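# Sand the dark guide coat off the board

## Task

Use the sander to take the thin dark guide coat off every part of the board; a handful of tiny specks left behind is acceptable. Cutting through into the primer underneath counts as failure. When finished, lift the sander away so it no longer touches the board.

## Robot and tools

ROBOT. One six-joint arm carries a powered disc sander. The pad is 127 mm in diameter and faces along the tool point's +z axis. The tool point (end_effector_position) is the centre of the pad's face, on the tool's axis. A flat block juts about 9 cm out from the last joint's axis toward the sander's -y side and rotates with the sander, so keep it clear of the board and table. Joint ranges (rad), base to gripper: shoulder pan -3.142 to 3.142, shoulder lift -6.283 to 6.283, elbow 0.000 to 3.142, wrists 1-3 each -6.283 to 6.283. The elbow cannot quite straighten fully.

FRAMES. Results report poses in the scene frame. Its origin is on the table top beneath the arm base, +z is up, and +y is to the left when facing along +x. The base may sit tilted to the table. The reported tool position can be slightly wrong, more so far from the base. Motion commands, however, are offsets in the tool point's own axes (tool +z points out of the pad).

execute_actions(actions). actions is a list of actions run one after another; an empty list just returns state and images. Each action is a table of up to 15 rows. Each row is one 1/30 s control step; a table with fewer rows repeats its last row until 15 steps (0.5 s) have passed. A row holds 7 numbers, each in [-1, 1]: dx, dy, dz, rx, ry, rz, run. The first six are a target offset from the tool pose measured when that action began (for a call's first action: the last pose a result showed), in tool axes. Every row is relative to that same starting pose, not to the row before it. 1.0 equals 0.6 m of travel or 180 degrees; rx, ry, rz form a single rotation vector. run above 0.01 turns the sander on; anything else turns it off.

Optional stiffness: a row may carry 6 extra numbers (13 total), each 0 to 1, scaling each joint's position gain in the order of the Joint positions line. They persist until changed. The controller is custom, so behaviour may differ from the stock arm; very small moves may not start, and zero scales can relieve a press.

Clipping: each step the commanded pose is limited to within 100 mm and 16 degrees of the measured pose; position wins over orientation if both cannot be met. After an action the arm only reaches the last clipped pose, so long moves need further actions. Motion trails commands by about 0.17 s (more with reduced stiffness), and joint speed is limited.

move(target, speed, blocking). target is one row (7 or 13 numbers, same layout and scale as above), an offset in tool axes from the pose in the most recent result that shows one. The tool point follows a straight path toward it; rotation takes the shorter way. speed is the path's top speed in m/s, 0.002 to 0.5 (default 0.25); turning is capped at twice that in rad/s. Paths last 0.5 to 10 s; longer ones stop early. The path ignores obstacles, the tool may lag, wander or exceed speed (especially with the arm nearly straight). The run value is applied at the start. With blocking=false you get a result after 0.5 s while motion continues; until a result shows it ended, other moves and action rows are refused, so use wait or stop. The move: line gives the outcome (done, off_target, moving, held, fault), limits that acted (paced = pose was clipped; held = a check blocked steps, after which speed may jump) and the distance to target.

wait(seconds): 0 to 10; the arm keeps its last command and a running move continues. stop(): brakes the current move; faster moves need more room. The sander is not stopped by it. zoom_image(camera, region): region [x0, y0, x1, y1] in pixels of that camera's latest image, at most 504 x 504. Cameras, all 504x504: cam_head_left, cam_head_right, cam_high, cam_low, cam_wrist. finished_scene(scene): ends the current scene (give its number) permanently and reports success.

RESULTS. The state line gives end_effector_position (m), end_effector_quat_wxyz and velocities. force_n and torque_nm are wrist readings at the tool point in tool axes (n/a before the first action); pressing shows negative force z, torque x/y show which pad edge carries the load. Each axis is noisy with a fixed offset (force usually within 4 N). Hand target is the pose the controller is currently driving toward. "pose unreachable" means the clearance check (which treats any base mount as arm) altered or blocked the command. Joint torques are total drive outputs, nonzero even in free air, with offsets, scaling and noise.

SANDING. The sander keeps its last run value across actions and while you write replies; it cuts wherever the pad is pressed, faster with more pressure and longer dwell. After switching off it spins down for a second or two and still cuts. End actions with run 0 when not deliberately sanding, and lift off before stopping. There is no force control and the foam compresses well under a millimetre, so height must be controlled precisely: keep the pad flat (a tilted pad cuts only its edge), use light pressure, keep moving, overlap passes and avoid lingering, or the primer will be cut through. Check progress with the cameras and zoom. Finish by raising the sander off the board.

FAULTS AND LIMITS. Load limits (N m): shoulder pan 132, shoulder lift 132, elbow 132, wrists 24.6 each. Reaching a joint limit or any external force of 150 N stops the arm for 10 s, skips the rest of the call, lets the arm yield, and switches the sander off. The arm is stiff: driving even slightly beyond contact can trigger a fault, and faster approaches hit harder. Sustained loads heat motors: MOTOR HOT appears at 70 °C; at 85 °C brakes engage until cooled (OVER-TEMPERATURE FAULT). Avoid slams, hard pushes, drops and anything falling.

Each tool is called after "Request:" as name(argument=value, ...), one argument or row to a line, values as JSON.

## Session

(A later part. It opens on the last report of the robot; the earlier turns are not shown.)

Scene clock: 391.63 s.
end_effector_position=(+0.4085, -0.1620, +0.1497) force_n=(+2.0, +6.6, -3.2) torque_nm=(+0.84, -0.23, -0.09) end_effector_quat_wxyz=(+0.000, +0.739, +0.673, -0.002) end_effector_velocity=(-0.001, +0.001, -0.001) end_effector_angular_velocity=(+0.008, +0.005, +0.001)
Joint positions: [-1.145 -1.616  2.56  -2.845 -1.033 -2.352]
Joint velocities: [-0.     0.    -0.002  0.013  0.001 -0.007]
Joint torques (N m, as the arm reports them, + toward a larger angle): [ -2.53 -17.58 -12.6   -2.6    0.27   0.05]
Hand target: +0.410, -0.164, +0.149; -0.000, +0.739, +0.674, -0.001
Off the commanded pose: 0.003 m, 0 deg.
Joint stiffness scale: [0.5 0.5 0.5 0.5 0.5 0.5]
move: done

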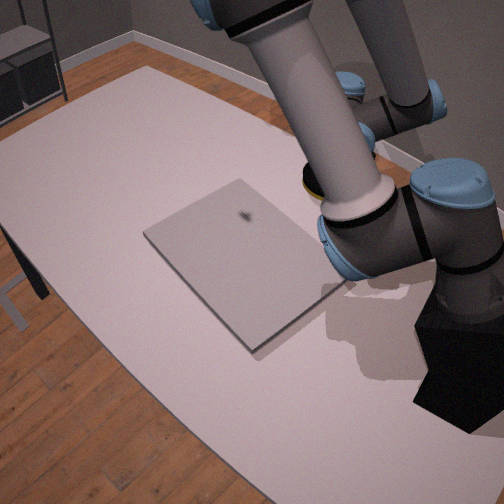

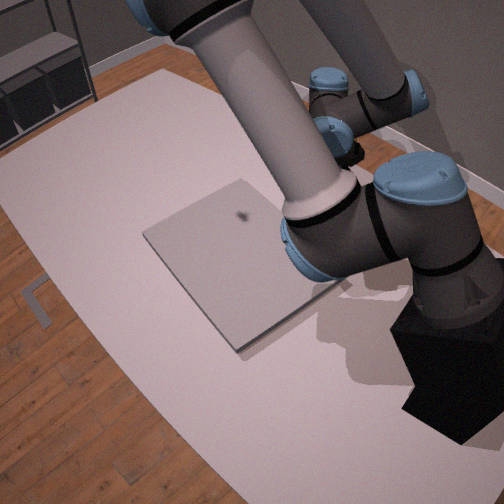

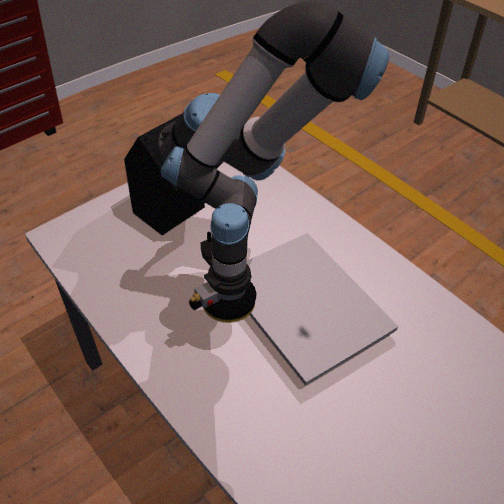

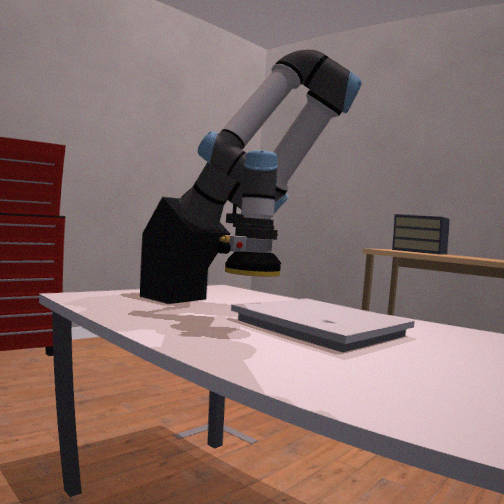

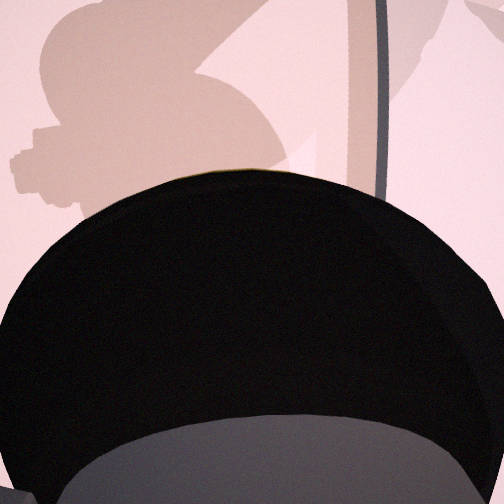

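Request:
move(
  target=[0.2568, 0.1543, 0.1578, -0.0012, 0.0008, 0.0, 1],
  speed=0.2,
)

Request:
execute_actions(
  actions=[
    [[0,0,0.0032,0,0,0,1],[0,0,0.0063,0,0,0,1],[0,0,0.0095,0,0,0,1],[0,0,0.0127,0,0,0,1],[0,0,0.0159,0,0,0,1],[0,0,0.0190,0,0,0,1],[0,0,0.0222,0,0,0,1],[0.0005,-0.0059,0.0271,0.0031,0.0008,0.0007,1],[0.0010,-0.0118,0.0320,0.0061,0.0015,0.0014,1],[0.0014,-0.0177,0.0369,0.0092,0.0023,0.0021,1],[0.0019,-0.0237,0.0418,0.0123,0.0031,0.0028,1],[0.0024,-0.0296,0.0466,0.0153,0.0038,0.0034,1],[0.0029,-0.0355,0.0515,0.0184,0.0046,0.0041,1],[0.0033,-0.0414,0.0564,0.0214,0.0053,0.0048,1],[0.0038,-0.0473,0.0613,0.0245,0.0061,0.0055,1]],
  ],
)

Request:
execute_actions(
  actions=[
    [[0.0038,-0.0473,0.0391,0.0245,0.0061,0.0055,1]],
    [[0.0038,-0.0473,0.0391,0.0245,0.0061,0.0055,1]],
    [[0.0038,-0.0473,0.0391,0.0245,0.0061,0.0055,1]],
  ],
)

Request:
execute_actions(
  actions=[
    [[0.0029,-0.0355,0.0293,0.0184,0.0046,0.0041,0],[0.0019,-0.0237,0.0196,0.0123,0.0031,0.0028,0],[0.0010,-0.0118,0.0098,0.0061,0.0015,0.0014,0],[0,0,0,0,0,0,0],[0,0,-0.004,0,0,0,0],[0,0,-0.008,0,0,0,0],[0,0,-0.012,0,0,0,0],[0,0,-0.016,0,0,0,0],[0,0,-0.020,0,0,0,0],[0,0,-0.024,0,0,0,0],[0,0,-0.028,0,0,0,0],[0,0,-0.032,0,0,0,0],[0,0,-0.036,0,0,0,0],[0,0,-0.040,0,0,0,0],[0,0,-0.044,0,0,0,0]],
  ],
)

Request:
move(
  target=[-0.12, -0.05, -0.18, 0, 0, 0, 0],
  speed=0.25,
)

Scene clock: 399.67 s.
end_effector_position=(+0.5135, -0.0180, +0.0557) force_n=(+2.9, +3.4, +0.6) torque_nm=(+0.17, -0.40, -0.02) end_effector_quat_wxyz=(+0.000, +0.740, +0.673, +0.000) end_effector_velocity=(-0.000, -0.003, +0.000) end_effector_angular_velocity=(-0.012, +0.001, -0.012)
Joint positions: [-0.569 -1.319  2.329 -3.145 -1.284 -1.784]
Joint velocities: [-0.     0.     0.    -0.003 -0.012  0.012]
Joint torques (N m, as the arm reports them, + toward a larger angle): [  2.12 -33.79  -6.77  -3.52  -0.56   0.46]
Hand target: +0.515, -0.018, +0.055; +0.001, +0.739, +0.673, +0.000
Off the commanded pose: 0.002 m, 0 deg.
Joint stiffness scale: [0.5 0.5 0.5 0.5 0.5 0.5]
move: done

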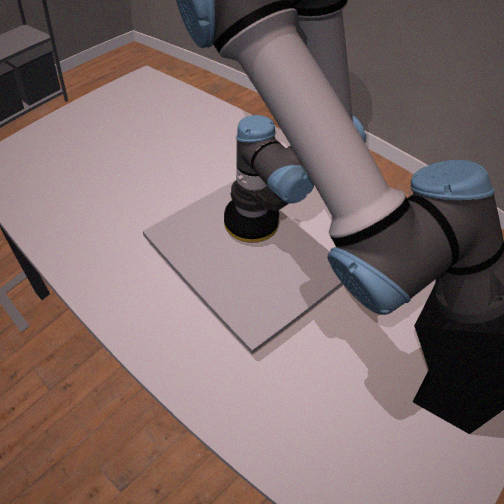

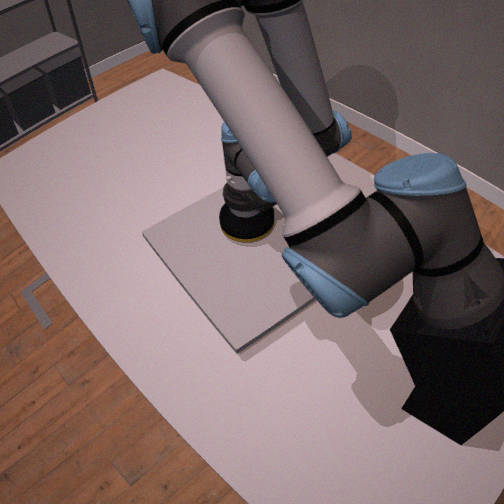

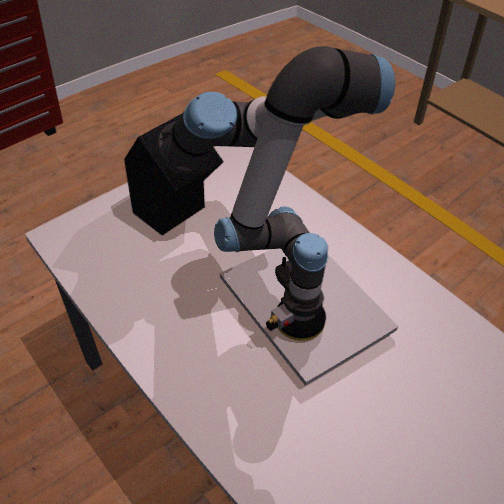

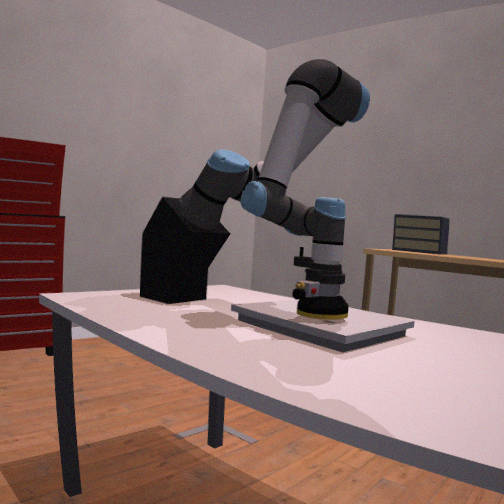

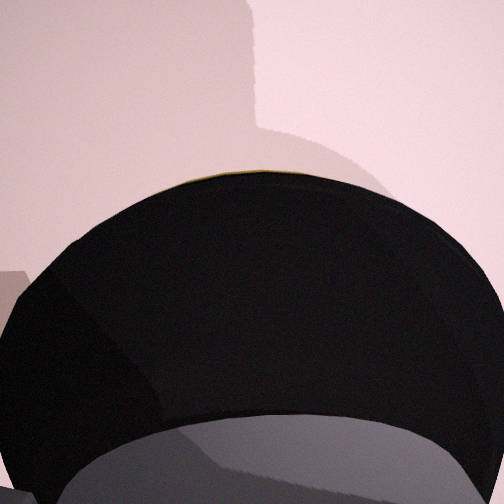

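Scene clock: 400.17 s.
end_effector_position=(+0.5092, -0.0187, +0.0427) force_n=(-1.6, +4.6, -25.3) torque_nm=(-0.48, +0.15, -0.03) end_effector_quat_wxyz=(-0.003, +0.741, +0.672, -0.001) end_effector_velocity=(+0.021, -0.004, +0.004) end_effector_angular_velocity=(-0.012, -0.041, +0.012)
Joint positions: [-0.565 -1.278  2.322 -3.173 -1.286 -1.779]
Joint velocities: [ 0.003  0.    -0.03  -0.015 -0.001  0.003]
Joint torques (N m, as the arm reports them, + toward a larger angle): [  2.8  -18.62  -2.06   0.53  -0.46   0.39]
Hand target: +0.485, -0.013, +0.021; -0.035, +0.745, +0.666, -0.018
Off the commanded pose: 0.034 m, 4 deg.
Joint stiffness scale: [0.5 0.5 0.5 0.5 0.5 0.5]

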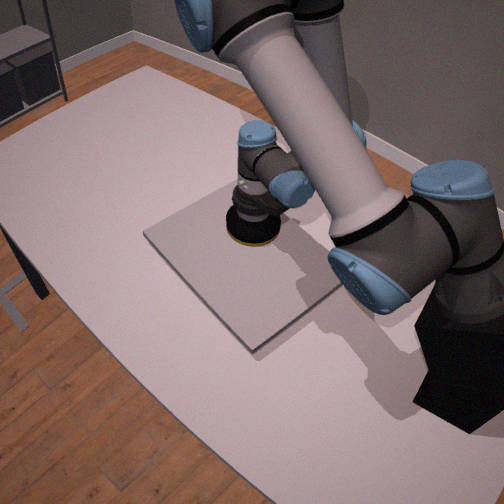

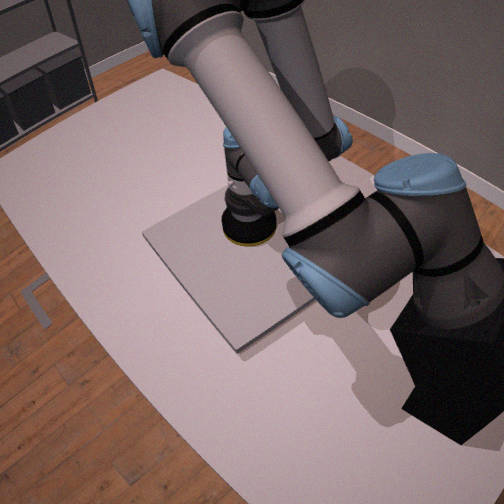

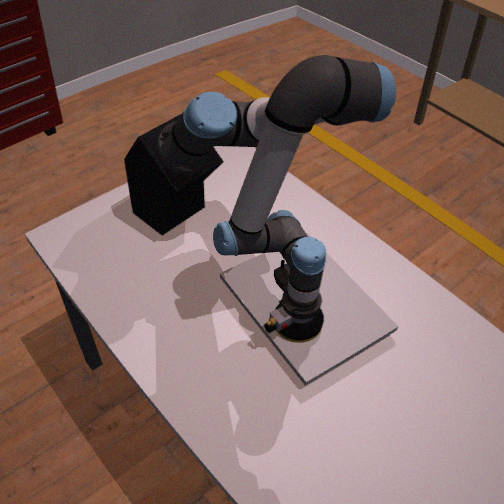

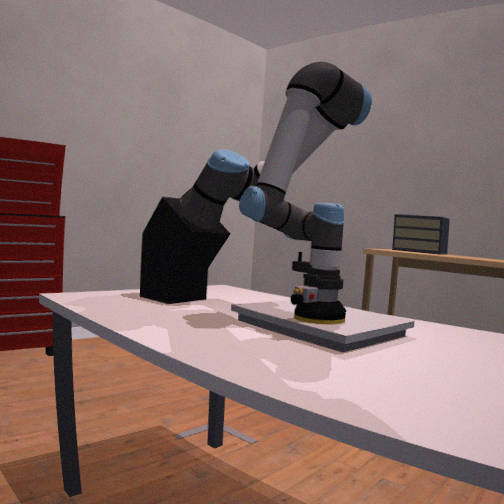

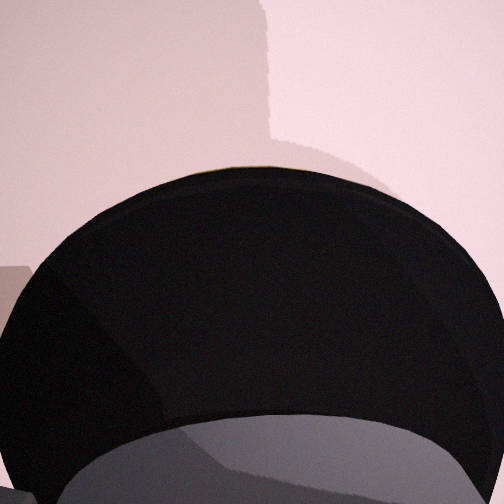

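Scene clock: 401.67 s.
end_effector_position=(+0.5092, -0.0188, +0.0421) force_n=(-0.6, +2.3, -50.0) torque_nm=(+0.62, +0.02, -0.19) end_effector_quat_wxyz=(-0.004, +0.740, +0.672, -0.002) end_effector_velocity=(-0.001, -0.000, -0.000) end_effector_angular_velocity=(-0.000, +0.003, +0.001)
Joint positions: [-0.565 -1.277  2.321 -3.172 -1.286 -1.781]
Joint velocities: [ 0.    -0.    -0.     0.003 -0.001 -0.002]
Joint torques (N m, as the arm reports them, + toward a larger angle): [  2.44 -13.63   1.04   2.37  -0.26   0.02]
Hand target: +0.481, -0.013, +0.021; -0.038, +0.745, +0.665, -0.020
Off the commanded pose: 0.037 m, 5 deg.
Joint stiffness scale: [0.5 0.5 0.5 0.5 0.5 0.5]

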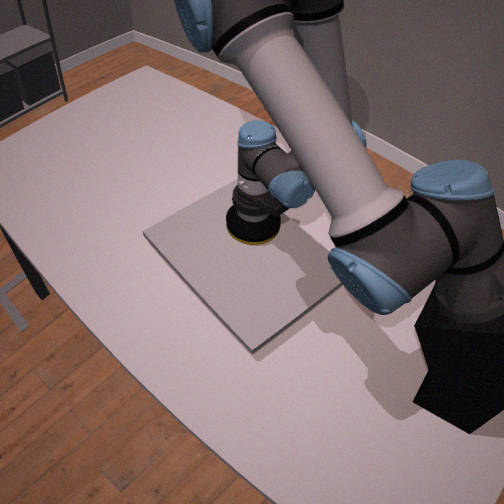

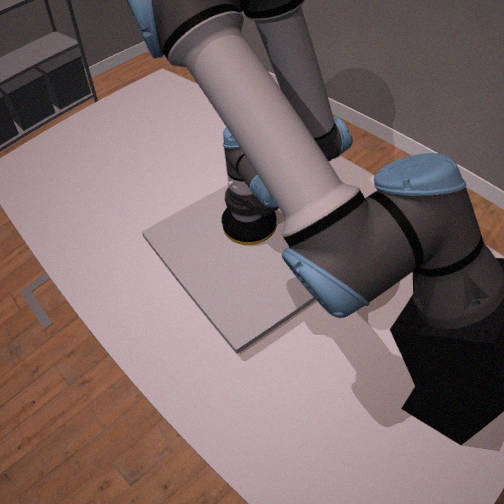

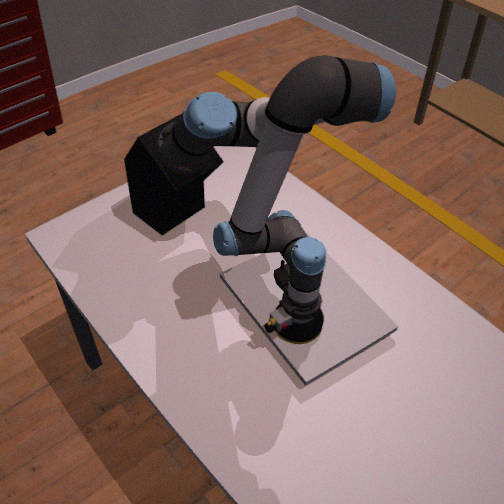

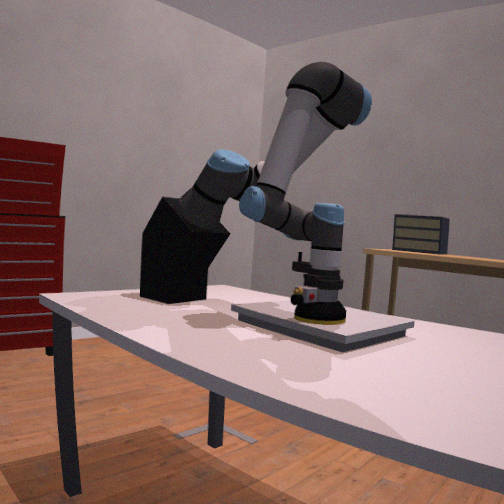

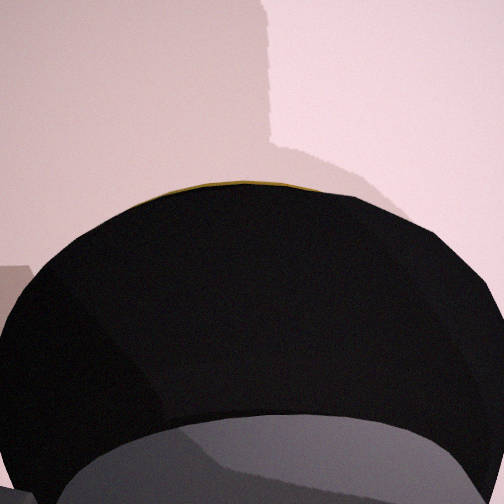

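Scene clock: 402.17 s.
end_effector_position=(+0.5103, -0.0177, +0.0530) force_n=(+4.6, +3.0, -1.9) torque_nm=(+0.36, -0.31, +0.10) end_effector_quat_wxyz=(-0.004, +0.739, +0.673, -0.002) end_effector_velocity=(+0.009, +0.001, +0.073) end_effector_angular_velocity=(-0.012, -0.028, +0.007)
Joint positions: [-0.569 -1.313  2.331 -3.144 -1.284 -1.787]
Joint velocities: [-0.043 -0.233  0.07   0.142  0.02  -0.036]
Joint torques (N m, as the arm reports them, + toward a larger angle): [ -0.75 -40.09  -2.68  -2.82   0.15   0.  ]
Hand target: +0.509, -0.019, +0.067; -0.003, +0.740, +0.672, -0.002
Off the commanded pose: 0.016 m, 0 deg.
Joint stiffness scale: [0.5 0.5 0.5 0.5 0.5 0.5]

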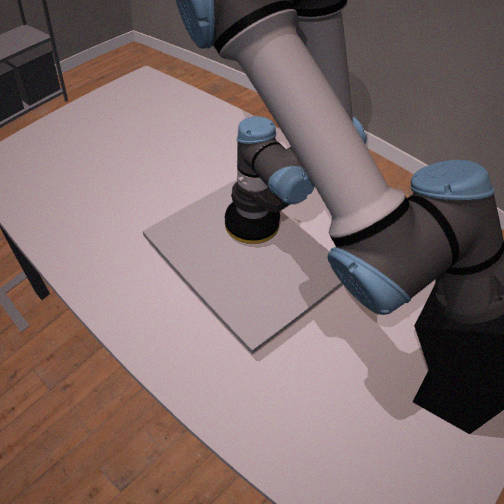

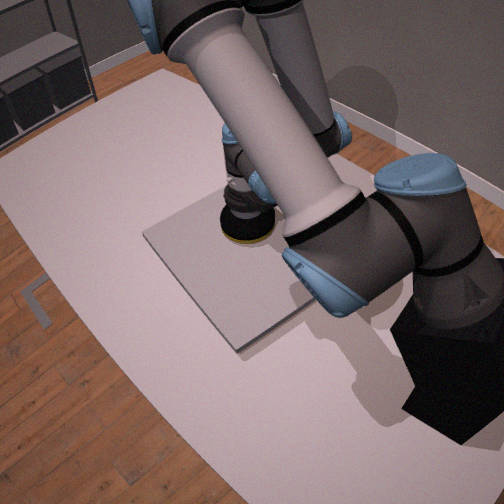

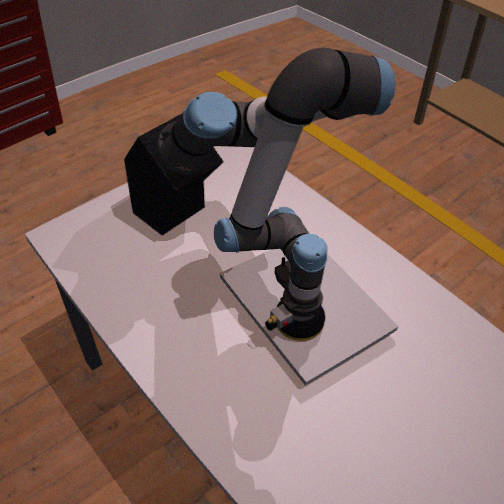

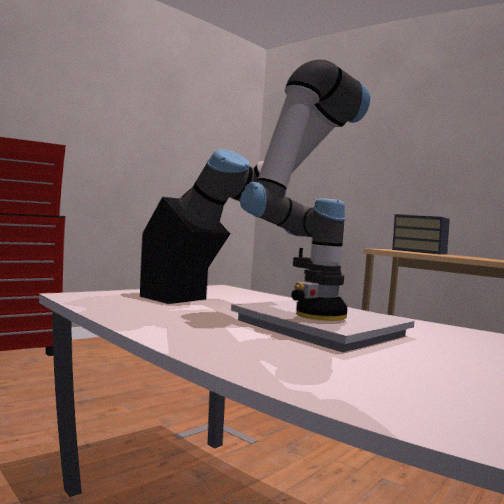

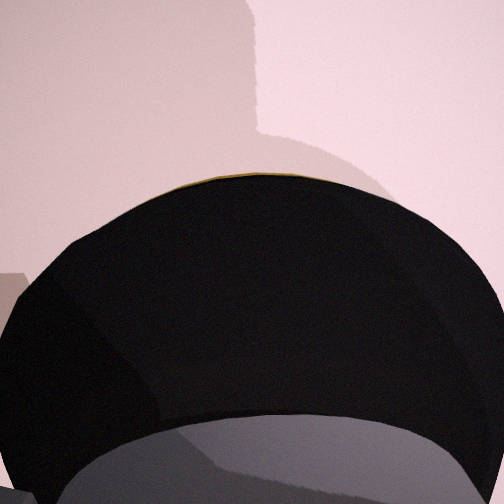

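Scene clock: 403.60 s.
end_effector_position=(+0.4741, -0.0856, +0.1594) force_n=(+3.8, +2.2, +3.8) torque_nm=(+0.34, -0.31, -0.15) end_effector_quat_wxyz=(-0.005, +0.739, +0.674, -0.002) end_effector_velocity=(-0.002, +0.002, -0.001) end_effector_angular_velocity=(+0.009, +0.010, +0.001)
Joint positions: [-0.876 -1.69   2.465 -2.796 -1.134 -2.077]
Joint velocities: [-0.     0.    -0.     0.014  0.002 -0.007]
Joint torques (N m, as the arm reports them, + toward a larger angle): [ -1.57 -26.64 -10.87  -2.62   0.16  -0.01]
Hand target: +0.474, -0.087, +0.161; -0.004, +0.739, +0.673, -0.002
Off the commanded pose: 0.002 m, 0 deg.
Joint stiffness scale: [0.5 0.5 0.5 0.5 0.5 0.5]
move: done

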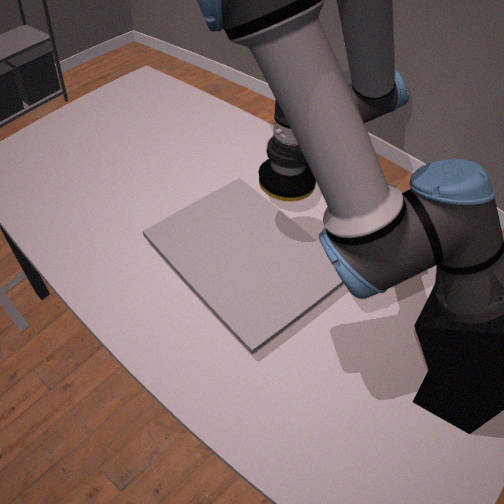

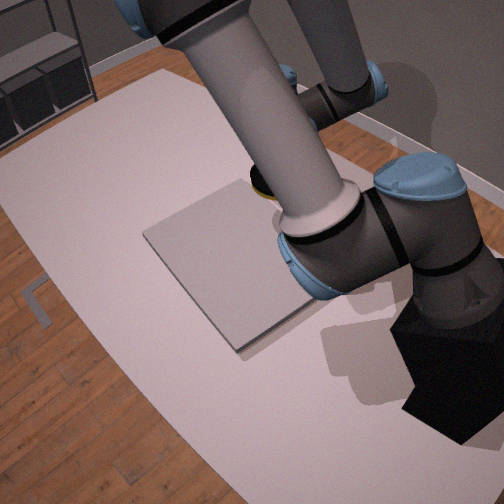

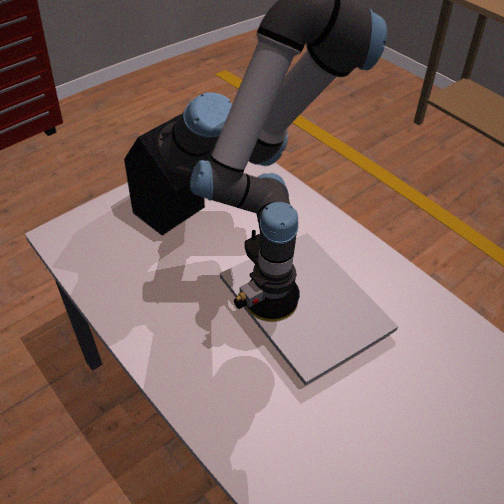

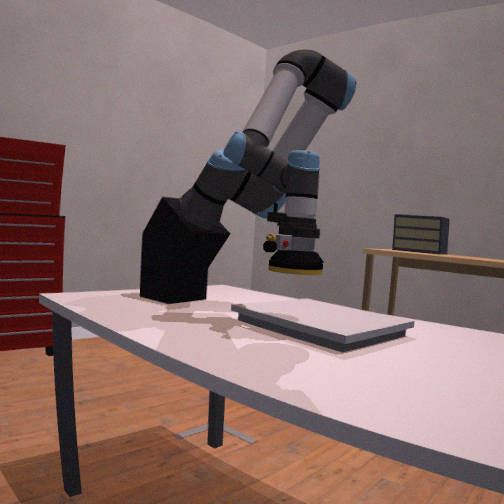

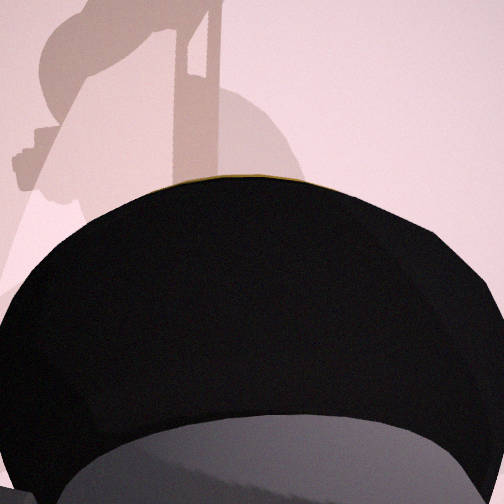

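Request:
zoom_image(
  camera="cam_head_left",
  region=[130, 160, 370, 370],
)

Request:
zoom_image(
  camera="cam_high",
  region=[200, 220, 420, 400],
)

Region (130, 160, 370, 370) of cam_head_left's 504x504 image, scaled by 2.100, with more detail than that image has; it fills the top 441 rows of this view, and the rest is white.

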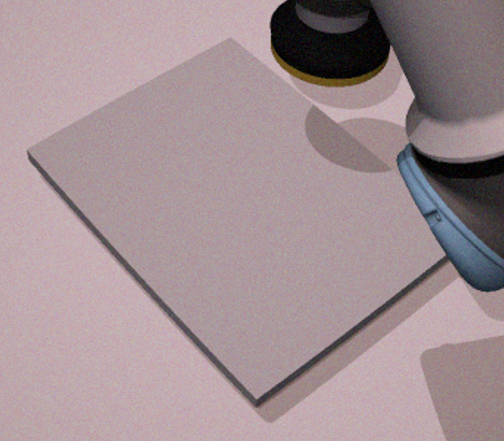

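Region (200, 220, 420, 400) of cam_high's 504x504 image, scaled by 2.291, with more detail than that image has; it fills the top 412 rows of this view, and the rest is white.

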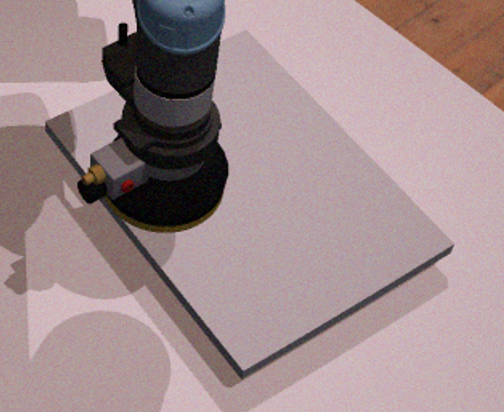

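Request:
move(
  target=[-0.16, 0.0, -0.09, 0, 0, 0, 0],
  speed=0.25,
)

Request:
finished_scene(
  scene=1,
)

Scene clock: 405.97 s.
end_effector_position=(+0.4632, -0.1793, +0.2107) force_n=(-2.4, +2.5, +1.7) torque_nm=(+0.26, +0.45, +0.06) end_effector_quat_wxyz=(-0.008, +0.740, +0.673, -0.002) end_effector_velocity=(-0.002, +0.002, -0.001) end_effector_angular_velocity=(+0.010, +0.006, +0.004)
Joint positions: [-1.159 -1.774  2.386 -2.485 -1.03  -2.377]
Joint velocities: [ 0.     0.    -0.     0.013  0.002 -0.011]
Joint torques (N m, as the arm reports them, + toward a larger angle): [ -3.13 -19.69 -18.33  -2.55   0.45  -0.3 ]
Hand target: +0.466, -0.181, +0.213; -0.005, +0.739, +0.674, -0.002
Off the commanded pose: 0.004 m, 0 deg.
Joint stiffness scale: [0.5 0.5 0.5 0.5 0.5 0.5]
move: off_target

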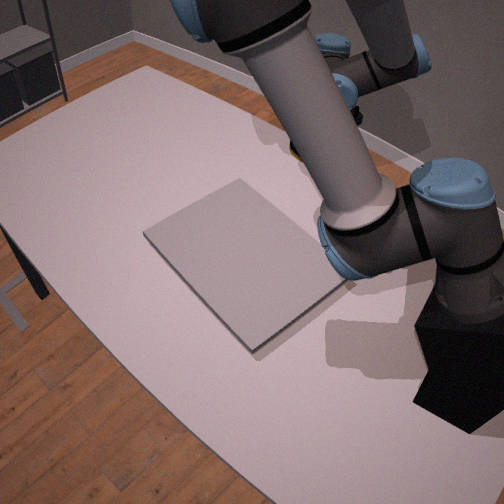

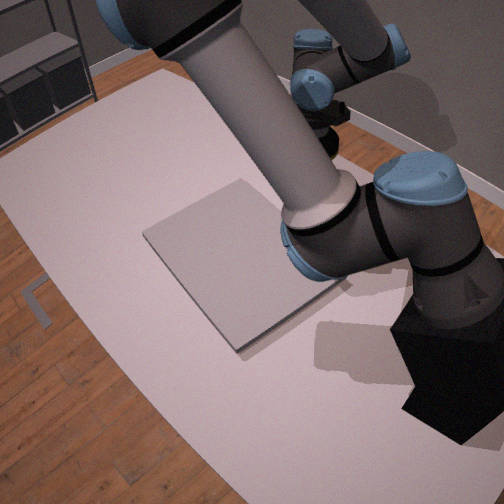

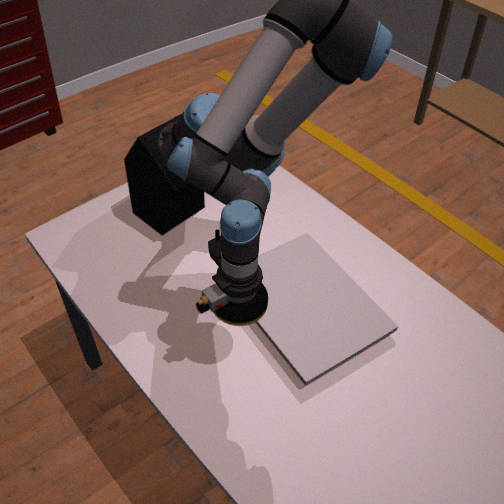

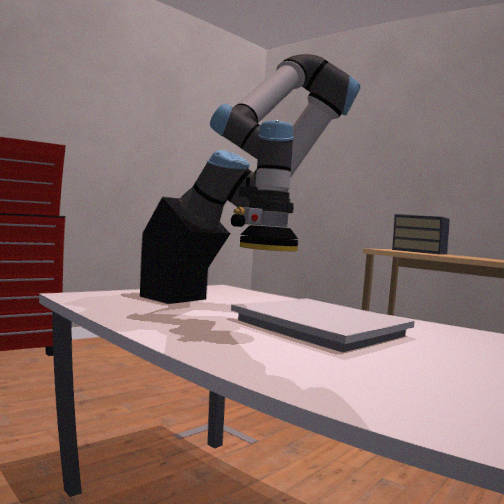

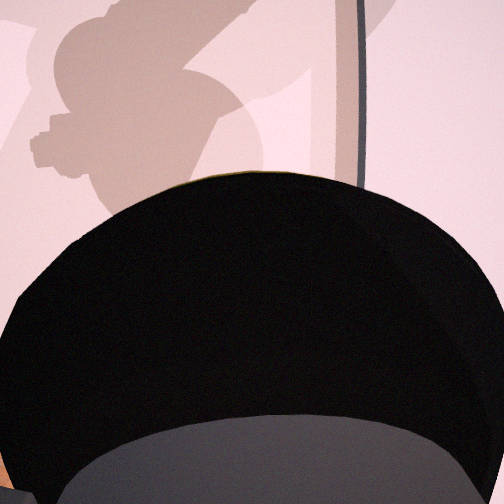

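The scene is finished: the task was done.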